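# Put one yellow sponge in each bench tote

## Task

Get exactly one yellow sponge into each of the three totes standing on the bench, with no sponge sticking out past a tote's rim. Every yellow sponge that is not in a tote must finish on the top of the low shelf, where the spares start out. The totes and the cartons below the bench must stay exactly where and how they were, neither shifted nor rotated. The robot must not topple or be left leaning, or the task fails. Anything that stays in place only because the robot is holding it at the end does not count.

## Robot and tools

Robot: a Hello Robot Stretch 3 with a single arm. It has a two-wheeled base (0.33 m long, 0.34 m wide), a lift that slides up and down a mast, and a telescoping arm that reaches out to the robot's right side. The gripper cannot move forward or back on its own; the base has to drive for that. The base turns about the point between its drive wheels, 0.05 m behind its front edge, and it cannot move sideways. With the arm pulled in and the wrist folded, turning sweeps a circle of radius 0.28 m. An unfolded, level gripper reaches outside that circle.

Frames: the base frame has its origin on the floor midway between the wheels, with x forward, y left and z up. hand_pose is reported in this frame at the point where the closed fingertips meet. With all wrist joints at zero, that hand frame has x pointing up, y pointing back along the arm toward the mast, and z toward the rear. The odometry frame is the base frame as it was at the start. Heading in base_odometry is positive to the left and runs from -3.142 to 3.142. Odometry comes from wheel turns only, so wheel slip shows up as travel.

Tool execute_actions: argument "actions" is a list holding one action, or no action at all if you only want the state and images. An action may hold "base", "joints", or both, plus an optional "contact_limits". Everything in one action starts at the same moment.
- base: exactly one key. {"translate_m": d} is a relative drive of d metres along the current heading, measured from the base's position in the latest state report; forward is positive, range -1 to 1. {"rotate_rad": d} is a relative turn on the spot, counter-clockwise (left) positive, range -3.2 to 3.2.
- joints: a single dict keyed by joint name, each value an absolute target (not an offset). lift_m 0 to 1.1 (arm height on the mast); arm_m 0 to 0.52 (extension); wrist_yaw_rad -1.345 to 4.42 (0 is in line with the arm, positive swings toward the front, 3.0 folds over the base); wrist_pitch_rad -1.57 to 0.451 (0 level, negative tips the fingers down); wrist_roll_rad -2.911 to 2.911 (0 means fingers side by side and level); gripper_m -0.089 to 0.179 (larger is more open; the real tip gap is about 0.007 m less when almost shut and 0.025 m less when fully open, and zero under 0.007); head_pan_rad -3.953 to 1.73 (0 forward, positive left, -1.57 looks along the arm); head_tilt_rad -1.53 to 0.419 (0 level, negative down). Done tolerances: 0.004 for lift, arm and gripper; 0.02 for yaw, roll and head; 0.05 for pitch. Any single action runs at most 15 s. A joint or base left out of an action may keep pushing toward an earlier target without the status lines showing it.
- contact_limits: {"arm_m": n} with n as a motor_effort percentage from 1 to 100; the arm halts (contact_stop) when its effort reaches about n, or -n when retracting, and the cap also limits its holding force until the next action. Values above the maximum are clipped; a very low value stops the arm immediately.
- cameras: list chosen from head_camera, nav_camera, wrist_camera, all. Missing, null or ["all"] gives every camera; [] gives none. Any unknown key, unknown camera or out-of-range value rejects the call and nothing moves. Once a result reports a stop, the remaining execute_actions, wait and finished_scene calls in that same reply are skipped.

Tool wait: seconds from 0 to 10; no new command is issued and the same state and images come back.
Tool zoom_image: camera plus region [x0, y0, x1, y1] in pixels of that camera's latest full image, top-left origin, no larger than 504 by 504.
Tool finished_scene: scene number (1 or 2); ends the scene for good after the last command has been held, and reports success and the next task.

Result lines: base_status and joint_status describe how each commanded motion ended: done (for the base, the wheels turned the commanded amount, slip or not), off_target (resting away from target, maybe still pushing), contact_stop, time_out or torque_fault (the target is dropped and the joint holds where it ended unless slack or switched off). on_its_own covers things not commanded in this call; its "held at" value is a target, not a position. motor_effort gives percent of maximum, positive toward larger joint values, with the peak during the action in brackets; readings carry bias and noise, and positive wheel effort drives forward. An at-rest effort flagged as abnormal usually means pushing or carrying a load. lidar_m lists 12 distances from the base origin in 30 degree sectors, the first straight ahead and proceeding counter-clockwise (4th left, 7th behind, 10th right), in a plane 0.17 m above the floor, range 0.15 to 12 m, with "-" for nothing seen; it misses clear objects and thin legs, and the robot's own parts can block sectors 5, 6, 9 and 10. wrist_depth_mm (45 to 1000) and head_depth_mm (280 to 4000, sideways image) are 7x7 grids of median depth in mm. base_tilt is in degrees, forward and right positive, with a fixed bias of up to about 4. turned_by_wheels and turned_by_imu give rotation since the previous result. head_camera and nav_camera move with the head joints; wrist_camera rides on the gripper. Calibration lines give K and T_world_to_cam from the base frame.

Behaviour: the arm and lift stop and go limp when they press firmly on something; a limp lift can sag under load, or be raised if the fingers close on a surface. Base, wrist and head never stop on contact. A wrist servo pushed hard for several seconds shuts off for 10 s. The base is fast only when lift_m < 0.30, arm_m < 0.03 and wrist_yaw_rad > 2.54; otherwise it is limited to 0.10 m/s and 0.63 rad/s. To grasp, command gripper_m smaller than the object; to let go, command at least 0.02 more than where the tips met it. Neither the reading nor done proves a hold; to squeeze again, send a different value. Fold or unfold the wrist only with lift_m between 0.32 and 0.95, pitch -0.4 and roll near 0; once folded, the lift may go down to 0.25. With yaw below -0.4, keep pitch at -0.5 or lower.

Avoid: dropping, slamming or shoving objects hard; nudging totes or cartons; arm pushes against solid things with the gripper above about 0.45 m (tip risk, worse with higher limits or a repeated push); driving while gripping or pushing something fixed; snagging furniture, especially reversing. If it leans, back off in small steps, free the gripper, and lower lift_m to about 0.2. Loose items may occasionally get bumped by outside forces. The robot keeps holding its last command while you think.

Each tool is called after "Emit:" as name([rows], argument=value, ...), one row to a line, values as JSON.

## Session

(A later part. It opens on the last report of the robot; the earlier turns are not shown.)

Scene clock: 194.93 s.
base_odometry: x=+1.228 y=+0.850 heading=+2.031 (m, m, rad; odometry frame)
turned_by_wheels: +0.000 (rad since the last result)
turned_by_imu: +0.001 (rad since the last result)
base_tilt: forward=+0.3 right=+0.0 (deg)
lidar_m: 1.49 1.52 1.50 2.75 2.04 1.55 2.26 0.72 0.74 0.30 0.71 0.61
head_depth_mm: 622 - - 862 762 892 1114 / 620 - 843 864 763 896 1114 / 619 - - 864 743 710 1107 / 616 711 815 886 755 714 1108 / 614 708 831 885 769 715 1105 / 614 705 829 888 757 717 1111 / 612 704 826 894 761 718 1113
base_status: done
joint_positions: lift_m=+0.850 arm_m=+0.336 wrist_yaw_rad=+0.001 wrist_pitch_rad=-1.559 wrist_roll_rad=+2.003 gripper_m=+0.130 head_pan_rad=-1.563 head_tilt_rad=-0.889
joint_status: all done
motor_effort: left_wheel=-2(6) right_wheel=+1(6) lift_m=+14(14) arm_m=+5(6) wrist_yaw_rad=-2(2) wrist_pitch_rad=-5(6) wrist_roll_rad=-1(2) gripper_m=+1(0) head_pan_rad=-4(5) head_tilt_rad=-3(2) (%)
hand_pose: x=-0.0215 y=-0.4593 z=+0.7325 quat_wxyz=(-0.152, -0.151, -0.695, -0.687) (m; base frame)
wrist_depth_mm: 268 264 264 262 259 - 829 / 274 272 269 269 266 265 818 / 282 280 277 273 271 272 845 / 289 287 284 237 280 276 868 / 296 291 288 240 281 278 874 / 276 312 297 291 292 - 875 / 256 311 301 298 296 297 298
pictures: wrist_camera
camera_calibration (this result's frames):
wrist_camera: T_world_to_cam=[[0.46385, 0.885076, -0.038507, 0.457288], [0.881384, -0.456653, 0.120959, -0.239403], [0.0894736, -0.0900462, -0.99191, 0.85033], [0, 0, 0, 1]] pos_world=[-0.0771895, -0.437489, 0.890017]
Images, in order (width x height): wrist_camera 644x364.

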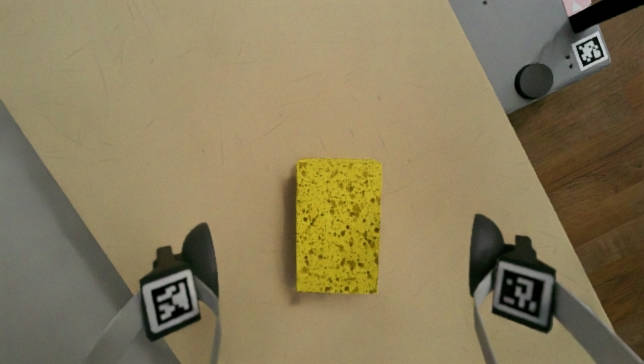

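Emit:
execute_actions([
  {"joints":{"lift_m":0.751}},
], cameras=[])

Emit:
execute_actions([
  {"joints":{"gripper_m":0.03}},
], cameras=[])

Emit:
execute_actions([
  {"joints":{"lift_m":0.82,"arm_m":0.26}},
], cameras=[])

Emit:
execute_actions([
  {"base":{"rotate_rad":-0.94},"joints":{"arm_m":0.05,"lift_m":1.0}},
], cameras=[])

Emit:
execute_actions([
  {"base":{"translate_m":-1.0},"joints":{"lift_m":1.1,"arm_m":0.01,"wrist_pitch_rad":-0.3,"wrist_roll_rad":1.57,"head_tilt_rad":-0.6}},
], cameras=[])

Emit:
execute_actions([
  {"base":{"translate_m":-0.726}},
], cameras=[])

Emit:
execute_actions([
  {"base":{"rotate_rad":-0.571},"joints":{"arm_m":0.2}},
], cameras=["head_camera"])

Scene clock: 202.53 s.
base_odometry: x=+1.228 y=+0.850 heading=+2.031 (m, m, rad; odometry frame)
turned_by_wheels: +0.000 (rad since the last result)
turned_by_imu: +0.001 (rad since the last result)
base_tilt: forward=+0.3 right=+0.0 (deg)
lidar_m: 1.49 1.52 1.50 2.75 2.04 1.55 2.26 0.72 0.74 0.30 0.71 0.61
head_depth_mm: 622 720 825 - - - 1116 / 620 713 - 881 766 897 1110 / 618 711 - - 744 712 1105 / 616 710 835 868 755 712 1107 / 614 709 832 883 770 717 1101 / 614 704 831 890 755 718 1111 / 611 702 826 893 759 718 1108
base_status: not commanded
joint_positions: lift_m=+0.751 arm_m=+0.336 wrist_yaw_rad=+0.001 wrist_pitch_rad=-1.559 wrist_roll_rad=+2.003 gripper_m=+0.130 head_pan_rad=-1.563 head_tilt_rad=-0.889
joint_status: all done
motor_effort: left_wheel=-2(2) right_wheel=+1(1) lift_m=+15(13) arm_m=+5(5) wrist_yaw_rad=-2(1) wrist_pitch_rad=-5(5) wrist_roll_rad=-1(1) gripper_m=+0(1) head_pan_rad=-5(4) head_tilt_rad=-2(3) (%)
hand_pose: x=-0.0215 y=-0.4593 z=+0.6335 quat_wxyz=(-0.152, -0.151, -0.695, -0.687) (m; base frame)
wrist_depth_mm: 175 174 171 169 169 167 - / 177 178 174 174 172 170 170 / 181 180 178 177 174 174 173 / 187 183 182 137 178 178 176 / 191 187 187 139 139 182 178 / 194 193 191 142 186 - 184 / 198 199 196 145 189 189 189
pictures: none
No camera images: the call's "cameras" was empty. Leave "cameras" out to get every camera's image.

Scene clock: 204.03 s.
base_odometry: x=+1.228 y=+0.850 heading=+2.031 (m, m, rad; odometry frame)
turned_by_wheels: +0.000 (rad since the last result)
turned_by_imu: +0.000 (rad since the last result)
base_tilt: forward=+0.3 right=+0.0 (deg)
lidar_m: 1.49 1.53 1.50 2.75 2.04 1.55 2.26 0.72 0.74 0.30 0.71 0.61
head_depth_mm: 622 718 826 - - - 1112 / 620 714 - 879 766 894 1115 / 619 711 - - 738 712 1106 / 617 711 835 870 755 713 1109 / 614 708 833 889 770 716 1111 / 612 706 829 892 757 716 1108 / 609 703 825 894 758 718 1107
base_status: not commanded
joint_positions: lift_m=+0.751 arm_m=+0.336 wrist_yaw_rad=+0.001 wrist_pitch_rad=-1.559 wrist_roll_rad=+2.003 gripper_m=+0.031 head_pan_rad=-1.563 head_tilt_rad=-0.889
joint_status: all done
motor_effort: left_wheel=-3(3) right_wheel=+1(1) lift_m=+15(14) arm_m=+5(5) wrist_yaw_rad=-3(3) wrist_pitch_rad=-5(5) wrist_roll_rad=-1(1) gripper_m=-12(89) head_pan_rad=-4(4) head_tilt_rad=-3(3) (%)
hand_pose: x=-0.0215 y=-0.4593 z=+0.6335 quat_wxyz=(-0.152, -0.151, -0.695, -0.687) (m; base frame)
wrist_depth_mm: 173 171 170 170 167 167 - / 177 177 175 174 170 170 170 / 181 180 178 177 175 174 172 / 186 184 182 135 177 176 177 / 190 188 186 136 136 181 179 / 195 193 191 140 138 185 183 / 199 197 196 143 189 189 188
pictures: none
No camera images: the call's "cameras" was empty. Leave "cameras" out to get every camera's image.

Scene clock: 205.80 s.
base_odometry: x=+1.228 y=+0.850 heading=+2.031 (m, m, rad; odometry frame)
turned_by_wheels: +0.000 (rad since the last result)
turned_by_imu: +0.000 (rad since the last result)
base_tilt: forward=+0.4 right=+0.2 (deg)
lidar_m: 1.49 1.52 1.50 2.75 2.04 1.55 2.26 0.72 0.73 0.30 0.71 0.61
head_depth_mm: 622 717 - - 762 901 1115 / 618 700 - - 765 896 1113 / 618 713 - - 658 711 1108 / 618 710 834 867 725 712 1108 / 615 708 830 885 770 714 1107 / 614 705 831 889 756 717 1108 / 611 704 824 893 760 717 1106
base_status: not commanded
joint_positions: lift_m=+0.820 arm_m=+0.260 wrist_yaw_rad=+0.001 wrist_pitch_rad=-1.559 wrist_roll_rad=+2.003 gripper_m=+0.031 head_pan_rad=-1.563 head_tilt_rad=-0.889
joint_status: all done
motor_effort: left_wheel=-3(3) right_wheel=+2(1) lift_m=+24(27) arm_m=-4(3) wrist_yaw_rad=-2(2) wrist_pitch_rad=-5(5) wrist_roll_rad=-1(1) gripper_m=-12(13) head_pan_rad=-5(4) head_tilt_rad=-3(3) (%)
hand_pose: x=-0.0215 y=-0.3838 z=+0.7019 quat_wxyz=(-0.152, -0.151, -0.694, -0.687) (m; base frame)
wrist_depth_mm: 240 238 234 234 784 - 818 / 246 243 241 237 239 - 800 / 251 247 246 243 244 861 819 / 256 253 252 135 248 828 829 / 262 260 258 136 137 853 847 / 268 266 265 139 139 895 871 / 276 273 270 143 262 264 903
pictures: none
No camera images: the call's "cameras" was empty. Leave "cameras" out to get every camera's image.

Scene clock: 208.57 s.
base_odometry: x=+1.228 y=+0.850 heading=+1.091 (m, m, rad; odometry frame)
turned_by_wheels: -0.940 (rad since the last result)
turned_by_imu: -0.955 (rad since the last result)
base_tilt: forward=+0.3 right=+0.0 (deg)
lidar_m: 0.73 0.61 1.49 1.56 1.54 3.80 1.83 1.55 2.26 0.72 0.71 0.30
head_depth_mm: 1823 - - - - 1245 1149 / 1517 - - - - 1235 1134 / 1260 - - - - 365 1106 / 1093 1275 1384 906 - 380 1134 / 974 1096 1048 885 785 967 1124 / 868 963 1029 892 773 716 890 / 782 858 952 895 771 682 810
base_status: done
joint_positions: lift_m=+1.000 arm_m=+0.050 wrist_yaw_rad=+0.001 wrist_pitch_rad=-1.560 wrist_roll_rad=+2.002 gripper_m=+0.031 head_pan_rad=-1.563 head_tilt_rad=-0.889
joint_status: all done
motor_effort: left_wheel=+2(6) right_wheel=-3(7) lift_m=+24(24) arm_m=-3(2) wrist_yaw_rad=-1(3) wrist_pitch_rad=-4(5) wrist_roll_rad=-1(1) gripper_m=-12(12) head_pan_rad=-5(5) head_tilt_rad=-2(2) (%)
hand_pose: x=-0.0215 y=-0.1737 z=+0.8819 quat_wxyz=(-0.151, -0.150, -0.694, -0.687) (m; base frame)
wrist_depth_mm: - - 987 960 979 942 951 / - - - - - 990 968 / - - - - - - 982 / - - - 134 - - - / - 841 - 136 137 - - / 585 732 731 140 138 716 824 / 477 479 464 143 453 715 716
pictures: none
No camera images: the call's "cameras" was empty. Leave "cameras" out to get every camera's image.

Scene clock: 219.50 s.
base_odometry: x=+0.766 y=-0.037 heading=+1.091 (m, m, rad; odometry frame)
turned_by_wheels: +0.000 (rad since the last result)
turned_by_imu: -0.002 (rad since the last result)
base_tilt: forward=+0.3 right=+0.1 (deg)
lidar_m: 1.24 2.08 1.47 1.50 2.09 2.92 1.10 0.83 0.81 1.81 1.59 1.15
head_depth_mm: - - - - - 1409 1263 / - - - - - 1442 1286 / - 1920 - - - 1525 1288 / 1829 2005 350 - 1819 1522 1295 / 1937 2149 2370 2363 1858 1534 1297 / 1888 2017 2189 2291 1866 1530 1296 / 1699 1802 1941 2095 1868 1535 1297
base_status: done
joint_positions: lift_m=+1.100 arm_m=+0.010 wrist_yaw_rad=+0.001 wrist_pitch_rad=-0.325 wrist_roll_rad=+1.576 gripper_m=+0.031 head_pan_rad=-1.563 head_tilt_rad=-0.606
joint_status: all done
motor_effort: left_wheel=+2(4) right_wheel=-2(6) lift_m=+24(24) arm_m=-4(2) wrist_yaw_rad=-2(2) wrist_pitch_rad=+12(13) wrist_roll_rad=-3(1) gripper_m=-13(12) head_pan_rad=-4(4) head_tilt_rad=+3(19) (%)
hand_pose: x=-0.0211 y=-0.3903 z=+1.1335 quat_wxyz=(-0.002, +0.000, -0.987, -0.162) (m; base frame)
wrist_depth_mm: - - - - - - - / - - - - - - - / - - - - - - - / - - - 134 - - - / - - - 136 136 - - / - - - 139 138 - - / - - - 143 - - -
pictures: none
No camera images: the call's "cameras" was empty. Leave "cameras" out to get every camera's image.

Scene clock: 227.73 s.
base_odometry: x=+0.431 y=-0.681 heading=+1.091 (m, m, rad; odometry frame)
turned_by_wheels: +0.000 (rad since the last result)
turned_by_imu: -0.002 (rad since the last result)
base_tilt: forward=+0.3 right=+0.1 (deg)
lidar_m: 1.96 2.50 1.81 1.89 2.36 2.31 0.58 0.43 0.42 0.44 0.61 1.79
head_depth_mm: - - - - - 1144 1017 / - - - - - 1145 1020 / - 1358 - - - 1271 1022 / 1392 1513 350 - 1377 1207 1098 / 1491 1658 957 697 1824 1206 1074 / 1586 1788 962 744 1873 1180 1203 / 1713 1928 2090 791 1002 1428 1296
base_status: done
joint_positions: lift_m=+1.100 arm_m=+0.010 wrist_yaw_rad=+0.001 wrist_pitch_rad=-0.325 wrist_roll_rad=+1.576 gripper_m=+0.031 head_pan_rad=-1.563 head_tilt_rad=-0.606
joint_status: not commanded
motor_effort: left_wheel=+2(3) right_wheel=-2(5) lift_m=+24(24) arm_m=-4(4) wrist_yaw_rad=-1(2) wrist_pitch_rad=+12(12) wrist_roll_rad=-2(3) gripper_m=-14(12) head_pan_rad=-5(4) head_tilt_rad=+3(3) (%)
hand_pose: x=-0.0211 y=-0.3903 z=+1.1335 quat_wxyz=(-0.002, +0.000, -0.987, -0.162) (m; base frame)
wrist_depth_mm: 852 896 963 826 290 213 229 / 951 - - 831 463 304 257 / - - - 873 474 321 795 / - - - 134 404 340 843 / - - - 136 136 395 835 / - - - 139 138 - 797 / - - - 143 304 - -
pictures: none
No camera images: the call's "cameras" was empty. Leave "cameras" out to get every camera's image.

Scene clock: 230.37 s.
base_odometry: x=+0.431 y=-0.681 heading=+0.520 (m, m, rad; odometry frame)
turned_by_wheels: -0.571 (rad since the last result)
turned_by_imu: -0.580 (rad since the last result)
base_tilt: forward=+0.4 right=+0.2 (deg)
lidar_m: 1.79 1.96 2.53 1.81 1.87 2.72 2.31 0.60 0.43 0.42 0.43 0.59
head_depth_mm: - - 897 496 525 1270 1019 / - - 640 497 525 1202 1021 / - - 624 498 526 1236 1048 / 1149 1223 654 644 525 1273 1071 / 1148 1225 657 647 528 1210 1027 / 1152 1248 961 520 538 1251 1026 / 1160 1246 963 699 565 1242 1076
base_status: done
joint_positions: lift_m=+1.100 arm_m=+0.200 wrist_yaw_rad=+0.001 wrist_pitch_rad=-0.324 wrist_roll_rad=+1.576 gripper_m=+0.031 head_pan_rad=-1.563 head_tilt_rad=-0.606
joint_status: all done
motor_effort: left_wheel=+1(7) right_wheel=-2(5) lift_m=+24(24) arm_m=+5(5) wrist_yaw_rad=-1(3) wrist_pitch_rad=+12(12) wrist_roll_rad=-3(3) gripper_m=-12(12) head_pan_rad=-4(5) head_tilt_rad=+3(3) (%)
hand_pose: x=-0.0212 y=-0.5798 z=+1.1337 quat_wxyz=(-0.002, +0.000, -0.987, -0.162) (m; base frame)
wrist_depth_mm: 706 776 794 845 425 204 210 / 717 773 831 756 295 221 236 / 751 811 847 642 432 226 239 / 742 804 863 134 224 232 244 / 780 836 874 137 136 235 245 / 755 851 893 139 139 248 246 / 781 863 958 142 189 243 250
pictures: head_camera (sideways: a quarter turn clockwise sets it upright)
camera_calibration (this result's frames):
head_camera: T_world_to_cam=[[-0.00943402, 0.56322, -0.826253, 1.09543], [0.999687, 0.0244553, 0.00525581, -0.00465604], [0.0231665, -0.825945, -0.563274, 0.687471], [0, 0, 0, 1]] pos_world=[-0.000937409, -0.0490384, 1.29236]
Images, in order (width x height): head_camera 896x504.

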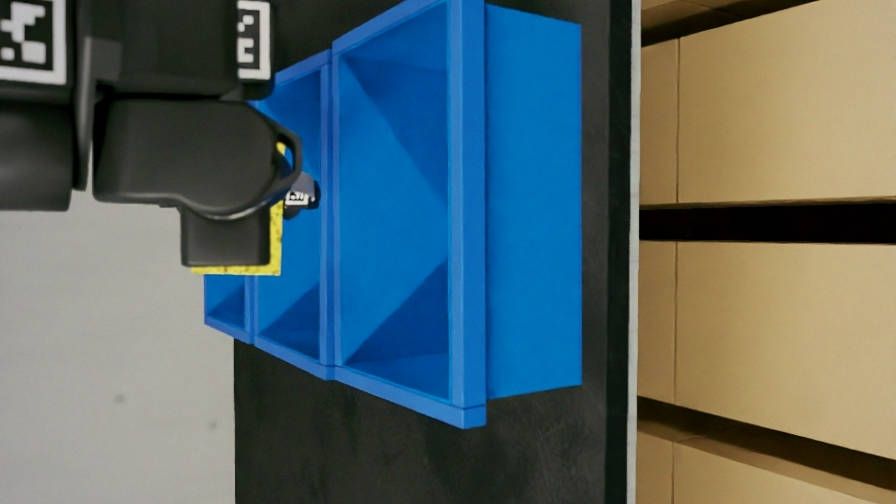

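Emit:
execute_actions([
  {"joints":{"arm_m":0.27,"wrist_pitch_rad":-0.6}},
], cameras=[])

Emit:
execute_actions([
  {"joints":{"wrist_pitch_rad":-0.9}},
], cameras=[])

Emit:
execute_actions([
  {"joints":{"arm_m":0.325,"wrist_pitch_rad":-1.15}},
], cameras=[])

Emit:
execute_actions([
  {"joints":{"arm_m":0.372,"wrist_pitch_rad":-1.36}},
], cameras=[])

Emit:
execute_actions([
  {"joints":{"arm_m":0.408,"wrist_pitch_rad":-1.57}},
], cameras=[])

Emit:
execute_actions([
  {"joints":{"lift_m":1.062}},
], cameras=["wrist_camera"])

Emit:
execute_actions([
  {"joints":{"gripper_m":0.095}},
], cameras=[])

Emit:
execute_actions([
  {"joints":{"lift_m":1.1}},
], cameras=["wrist_camera","head_camera"])

Scene clock: 237.97 s.
base_odometry: x=+0.431 y=-0.681 heading=+0.520 (m, m, rad; odometry frame)
turned_by_wheels: +0.000 (rad since the last result)
turned_by_imu: +0.001 (rad since the last result)
base_tilt: forward=+0.4 right=+0.0 (deg)
lidar_m: 1.79 1.96 2.53 1.81 1.87 2.72 2.31 0.60 0.43 0.42 0.43 0.58
head_depth_mm: - - 895 496 525 1270 1024 / - - 648 496 526 1203 1020 / - - 579 497 526 1238 1041 / 1149 1217 600 646 527 1272 1074 / 1146 1225 657 646 527 1209 1025 / 1154 1245 962 519 538 1234 1028 / 1150 1252 968 699 566 1244 1072
base_status: not commanded
joint_positions: lift_m=+1.100 arm_m=+0.270 wrist_yaw_rad=+0.001 wrist_pitch_rad=-0.610 wrist_roll_rad=+1.576 gripper_m=+0.031 head_pan_rad=-1.563 head_tilt_rad=-0.606
joint_status: all done
motor_effort: left_wheel=+2(2) right_wheel=-2(2) lift_m=+24(24) arm_m=+5(6) wrist_yaw_rad=-2(1) wrist_pitch_rad=+5(11) wrist_roll_rad=-3(3) gripper_m=-14(13) head_pan_rad=-4(4) head_tilt_rad=+3(3) (%)
hand_pose: x=-0.0213 y=-0.6107 z=+1.0716 quat_wxyz=(-0.002, +0.000, -0.954, -0.301) (m; base frame)
wrist_depth_mm: 645 705 680 261 176 201 183 / 642 714 418 286 184 220 191 / 673 731 397 382 188 224 192 / 655 730 540 134 188 231 194 / 666 752 567 137 136 236 198 / 676 748 854 139 139 237 200 / 679 771 879 142 174 248 203
pictures: none
No camera images: the call's "cameras" was empty. Leave "cameras" out to get every camera's image.

Scene clock: 238.93 s.
base_odometry: x=+0.431 y=-0.681 heading=+0.520 (m, m, rad; odometry frame)
turned_by_wheels: +0.000 (rad since the last result)
turned_by_imu: +0.000 (rad since the last result)
base_tilt: forward=+0.3 right=-0.1 (deg)
lidar_m: 1.79 1.96 2.53 1.81 1.87 2.72 2.31 0.60 0.43 0.42 0.43 0.58
head_depth_mm: - 1257 851 495 524 1265 1012 / - - 633 496 525 1204 1019 / - - 555 474 526 1236 1044 / 1149 1225 623 546 527 1274 1070 / 1143 1225 657 646 527 1206 1023 / 1150 1247 962 518 538 1245 1025 / 1149 1252 965 698 566 1242 1074
base_status: not commanded
joint_positions: lift_m=+1.100 arm_m=+0.270 wrist_yaw_rad=+0.001 wrist_pitch_rad=-0.904 wrist_roll_rad=+1.576 gripper_m=+0.031 head_pan_rad=-1.563 head_tilt_rad=-0.606
joint_status: all done
motor_effort: left_wheel=+1(2) right_wheel=-2(2) lift_m=+24(24) arm_m=+5(5) wrist_yaw_rad=-2(2) wrist_pitch_rad=+2(6) wrist_roll_rad=-2(2) gripper_m=-13(12) head_pan_rad=-5(5) head_tilt_rad=+3(3) (%)
hand_pose: x=-0.0214 y=-0.5540 z=+1.0220 quat_wxyz=(-0.002, -0.001, -0.899, -0.437) (m; base frame)
wrist_depth_mm: 661 501 183 187 194 185 166 / 652 306 193 234 233 195 170 / 485 344 199 239 238 200 173 / 565 348 201 135 225 204 177 / 660 359 211 136 136 208 179 / 664 363 395 140 139 204 181 / 691 381 208 143 190 221 183
pictures: none
No camera images: the call's "cameras" was empty. Leave "cameras" out to get every camera's image.

Scene clock: 240.47 s.
base_odometry: x=+0.431 y=-0.681 heading=+0.520 (m, m, rad; odometry frame)
turned_by_wheels: +0.000 (rad since the last result)
turned_by_imu: +0.000 (rad since the last result)
base_tilt: forward=+0.2 right=+0.2 (deg)
lidar_m: 1.79 1.96 2.53 1.81 1.87 2.71 2.32 0.60 0.44 0.42 0.43 0.58
head_depth_mm: 1122 1247 894 494 524 1258 1018 / - 1232 633 641 523 1204 1019 / - - 619 496 526 1230 1042 / 1140 1221 634 552 524 1272 1070 / 1151 1227 658 644 526 1206 1024 / 1149 1248 959 518 537 1241 1026 / 1149 1253 966 700 565 1241 1075
base_status: not commanded
joint_positions: lift_m=+1.100 arm_m=+0.325 wrist_yaw_rad=+0.001 wrist_pitch_rad=-1.149 wrist_roll_rad=+1.575 gripper_m=+0.031 head_pan_rad=-1.563 head_tilt_rad=-0.606
joint_status: all done
motor_effort: left_wheel=+2(2) right_wheel=-2(2) lift_m=+24(24) arm_m=+4(6) wrist_yaw_rad=-1(2) wrist_pitch_rad=-1(4) wrist_roll_rad=-2(2) gripper_m=-11(13) head_pan_rad=-4(3) head_tilt_rad=+3(3) (%)
hand_pose: x=-0.0214 y=-0.5524 z=+0.9947 quat_wxyz=(-0.001, -0.001, -0.839, -0.544) (m; base frame)
wrist_depth_mm: 173 150 163 185 191 181 140 / 266 153 174 231 209 187 140 / 284 158 176 236 213 190 139 / 289 164 176 134 207 194 138 / 288 168 166 136 137 198 138 / 289 175 159 139 138 198 136 / 291 318 187 142 181 212 135
pictures: none
No camera images: the call's "cameras" was empty. Leave "cameras" out to get every camera's image.

Scene clock: 241.90 s.
base_odometry: x=+0.431 y=-0.681 heading=+0.520 (m, m, rad; odometry frame)
turned_by_wheels: +0.000 (rad since the last result)
turned_by_imu: +0.000 (rad since the last result)
base_tilt: forward=+0.4 right=+0.1 (deg)
lidar_m: 1.78 1.96 2.53 1.81 1.87 2.72 2.31 0.60 0.43 0.42 0.43 0.59
head_depth_mm: 1137 1236 897 494 524 1264 1020 / - 1241 648 643 523 1200 1019 / - - 630 496 526 1229 1048 / 1144 1223 653 557 525 1274 1072 / 1150 1223 656 644 525 1206 1020 / 1149 1246 961 518 538 1242 1027 / 1148 1251 962 698 566 1243 1074
base_status: not commanded
joint_positions: lift_m=+1.100 arm_m=+0.372 wrist_yaw_rad=+0.001 wrist_pitch_rad=-1.354 wrist_roll_rad=+1.574 gripper_m=+0.031 head_pan_rad=-1.563 head_tilt_rad=-0.606
joint_status: all done
motor_effort: left_wheel=+1(2) right_wheel=-2(2) lift_m=+24(24) arm_m=+4(7) wrist_yaw_rad=-2(1) wrist_pitch_rad=-3(3) wrist_roll_rad=-2(2) gripper_m=-13(12) head_pan_rad=-5(4) head_tilt_rad=+3(3) (%)
hand_pose: x=-0.0215 y=-0.5480 z=+0.9829 quat_wxyz=(-0.001, -0.001, -0.779, -0.627) (m; base frame)
wrist_depth_mm: 123 121 161 183 190 184 122 / 127 120 184 217 203 190 123 / 130 125 184 221 209 195 124 / 132 126 184 134 207 198 124 / 137 131 169 137 136 204 125 / 239 136 158 139 139 203 125 / 279 138 195 143 220 214 125
pictures: none
No camera images: the call's "cameras" was empty. Leave "cameras" out to get every camera's image.

Scene clock: 243.20 s.
base_odometry: x=+0.431 y=-0.681 heading=+0.520 (m, m, rad; odometry frame)
turned_by_wheels: +0.000 (rad since the last result)
turned_by_imu: +0.000 (rad since the last result)
base_tilt: forward=+0.3 right=+0.1 (deg)
lidar_m: 1.79 1.96 2.53 1.81 1.87 2.72 2.32 0.60 0.43 0.42 0.43 0.58
head_depth_mm: 1133 1226 916 495 524 1261 1019 / - 1214 649 640 524 1202 1024 / - - 632 495 525 1239 1048 / 1146 1203 654 545 524 1270 1071 / 1150 1229 656 645 526 1204 1026 / 1153 1249 961 520 537 1242 1026 / 1153 1253 966 700 567 1240 1073
base_status: not commanded
joint_positions: lift_m=+1.100 arm_m=+0.408 wrist_yaw_rad=+0.001 wrist_pitch_rad=-1.558 wrist_roll_rad=+1.574 gripper_m=+0.031 head_pan_rad=-1.563 head_tilt_rad=-0.606
joint_status: all done
motor_effort: left_wheel=+2(1) right_wheel=-2(2) lift_m=+24(24) arm_m=+5(6) wrist_yaw_rad=-2(1) wrist_pitch_rad=-5(5) wrist_roll_rad=-2(2) gripper_m=-12(12) head_pan_rad=-4(5) head_tilt_rad=+3(3) (%)
hand_pose: x=-0.0216 y=-0.5314 z=+0.9819 quat_wxyz=(+0.000, -0.001, -0.711, -0.703) (m; base frame)
wrist_depth_mm: 103 135 174 181 188 162 106 / 104 133 213 213 212 164 107 / 105 131 217 218 216 166 108 / 107 130 220 134 219 168 109 / 110 129 213 137 136 171 110 / 113 127 190 139 138 159 111 / 126 119 236 142 232 191 112
pictures: none
No camera images: the call's "cameras" was empty. Leave "cameras" out to get every camera's image.

Scene clock: 244.37 s.
base_odometry: x=+0.431 y=-0.681 heading=+0.520 (m, m, rad; odometry frame)
turned_by_wheels: +0.000 (rad since the last result)
turned_by_imu: +0.000 (rad since the last result)
base_tilt: forward=+0.4 right=+0.1 (deg)
lidar_m: 1.79 1.96 2.53 1.81 1.87 2.72 2.31 0.60 0.43 0.42 0.43 0.58
head_depth_mm: - 1230 917 494 524 1268 1014 / - 992 630 641 522 1203 1020 / - - 633 496 524 1231 1043 / 1143 1216 634 596 526 1270 1073 / 1150 1226 657 645 526 1212 1023 / 1148 1247 962 518 537 1240 1028 / 1148 1247 961 699 566 1245 1076
base_status: not commanded
joint_positions: lift_m=+1.062 arm_m=+0.408 wrist_yaw_rad=+0.001 wrist_pitch_rad=-1.559 wrist_roll_rad=+1.574 gripper_m=+0.031 head_pan_rad=-1.563 head_tilt_rad=-0.606
joint_status: all done
motor_effort: left_wheel=+1(2) right_wheel=-2(2) lift_m=+14(21) arm_m=+5(5) wrist_yaw_rad=-1(2) wrist_pitch_rad=-5(5) wrist_roll_rad=-1(2) gripper_m=-12(12) head_pan_rad=-4(3) head_tilt_rad=+3(3) (%)
hand_pose: x=-0.0216 y=-0.5313 z=+0.9445 quat_wxyz=(+0.000, -0.001, -0.711, -0.703) (m; base frame)
wrist_depth_mm: 102 135 174 173 172 160 106 / 102 133 178 177 175 165 107 / 101 132 183 181 180 166 108 / 100 130 185 134 181 168 109 / 99 129 190 136 136 170 110 / 98 127 190 139 139 159 111 / 97 118 200 142 194 191 111
pictures: wrist_camera
camera_calibration (this result's frames):
wrist_camera: T_world_to_cam=[[0.0532373, 0.99781, -0.0392442, 0.580921], [0.992039, -0.0483561, 0.116278, -0.0741133], [0.114126, -0.0451221, -0.992441, 1.07905], [0, 0, 0, 1]] pos_world=[-0.0805511, -0.534543, 1.10231]
Images, in order (width x height): wrist_camera 644x364.

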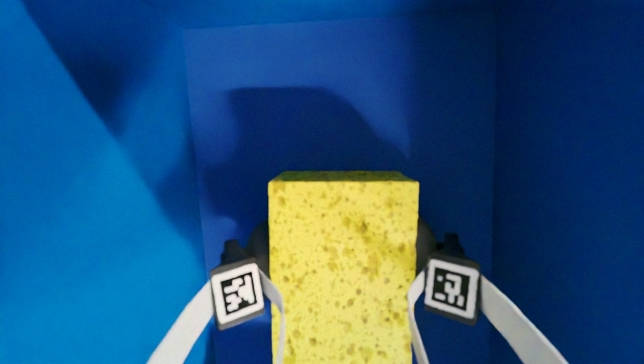

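Scene clock: 245.50 s.
base_odometry: x=+0.431 y=-0.681 heading=+0.520 (m, m, rad; odometry frame)
turned_by_wheels: +0.000 (rad since the last result)
turned_by_imu: +0.000 (rad since the last result)
base_tilt: forward=+0.4 right=+0.1 (deg)
lidar_m: 1.78 1.96 2.53 1.81 1.87 2.71 2.31 0.60 0.43 0.42 0.43 0.59
head_depth_mm: - 1228 918 494 524 1263 1019 / - 987 631 642 525 1202 1019 / - - 631 496 524 1234 1047 / 1144 1214 634 606 526 1272 1073 / 1149 1227 657 645 526 1205 1025 / 1150 1250 961 519 537 1246 1022 / 1155 1250 960 699 566 1238 1077
base_status: not commanded
joint_positions: lift_m=+1.062 arm_m=+0.408 wrist_yaw_rad=+0.001 wrist_pitch_rad=-1.559 wrist_roll_rad=+1.574 gripper_m=+0.095 head_pan_rad=-1.563 head_tilt_rad=-0.606
joint_status: all done
motor_effort: left_wheel=+1(1) right_wheel=-2(2) lift_m=+14(15) arm_m=+5(4) wrist_yaw_rad=-2(2) wrist_pitch_rad=-5(5) wrist_roll_rad=-2(2) gripper_m=+0(80) head_pan_rad=-5(4) head_tilt_rad=+3(3) (%)
hand_pose: x=-0.0216 y=-0.5313 z=+0.9445 quat_wxyz=(+0.000, -0.001, -0.711, -0.703) (m; base frame)
wrist_depth_mm: 102 135 174 174 171 161 106 / 102 133 178 177 175 164 107 / 101 132 181 180 179 166 108 / 100 130 186 141 181 168 109 / 99 129 189 143 142 158 110 / 98 127 194 145 146 148 111 / 97 118 199 149 194 189 106
pictures: none
No camera images: the call's "cameras" was empty. Leave "cameras" out to get every camera's image.

Scene clock: 246.67 s.
base_odometry: x=+0.431 y=-0.681 heading=+0.520 (m, m, rad; odometry frame)
turned_by_wheels: +0.000 (rad since the last result)
turned_by_imu: +0.000 (rad since the last result)
base_tilt: forward=+0.3 right=+0.2 (deg)
lidar_m: 1.78 1.97 2.53 1.81 1.87 2.72 2.31 0.60 0.43 0.42 0.43 0.58
head_depth_mm: 1134 1232 919 493 524 1262 1018 / - 1226 647 643 524 1196 1026 / - - 633 495 524 1233 1041 / 1144 1205 656 606 525 1270 1073 / 1148 1225 654 644 526 1212 1023 / 1149 1249 960 518 537 1243 1026 / 1154 1250 968 700 567 1242 1076
base_status: not commanded
joint_positions: lift_m=+1.100 arm_m=+0.408 wrist_yaw_rad=+0.001 wrist_pitch_rad=-1.559 wrist_roll_rad=+1.574 gripper_m=+0.095 head_pan_rad=-1.563 head_tilt_rad=-0.606
joint_status: all done
motor_effort: left_wheel=+2(1) right_wheel=-2(2) lift_m=+24(25) arm_m=+5(5) wrist_yaw_rad=-2(1) wrist_pitch_rad=-5(5) wrist_roll_rad=-2(2) gripper_m=+2(1) head_pan_rad=-4(5) head_tilt_rad=+2(3) (%)
hand_pose: x=-0.0216 y=-0.5312 z=+0.9819 quat_wxyz=(+0.000, -0.001, -0.711, -0.703) (m; base frame)
wrist_depth_mm: 103 135 175 182 189 160 106 / 104 134 211 213 211 163 107 / 105 132 219 217 217 165 108 / 107 130 222 178 220 168 109 / 109 129 228 181 223 159 110 / 113 127 233 184 231 148 111 / 126 118 230 239 236 189 109
pictures: head_camera (sideways: a quarter turn clockwise sets it upright), wrist_camera
camera_calibration (this result's frames):
head_camera: T_world_to_cam=[[-0.00943409, 0.563219, -0.826254, 1.09543], [0.999687, 0.0244554, 0.0052558, -0.00465602], [0.0231666, -0.825946, -0.563274, 0.687471], [0, 0, 0, 1]] pos_world=[-0.000937403, -0.0490384, 1.29236]
wrist_camera: T_world_to_cam=[[0.0532376, 0.997822, -0.0389407, 0.582019], [0.992039, -0.0483918, 0.116263, -0.0784596], [0.114126, -0.0448203, -0.992455, 1.11632], [0, 0, 0, 1]] pos_world=[-0.0805511, -0.534514, 1.13968]
Images, in order (width x height): head_camera 896x504, wrist_camera 644x364.

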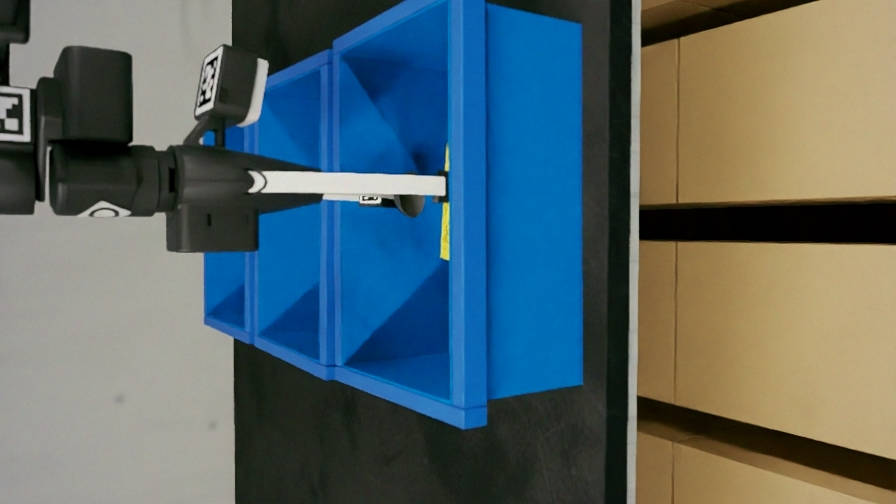

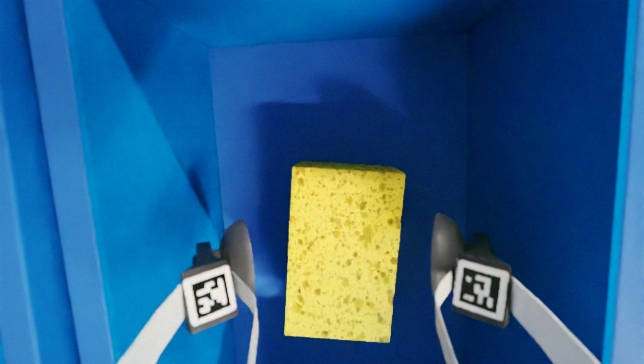

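Emit:
finished_scene(scene=2)

The scene is finished: the task was done.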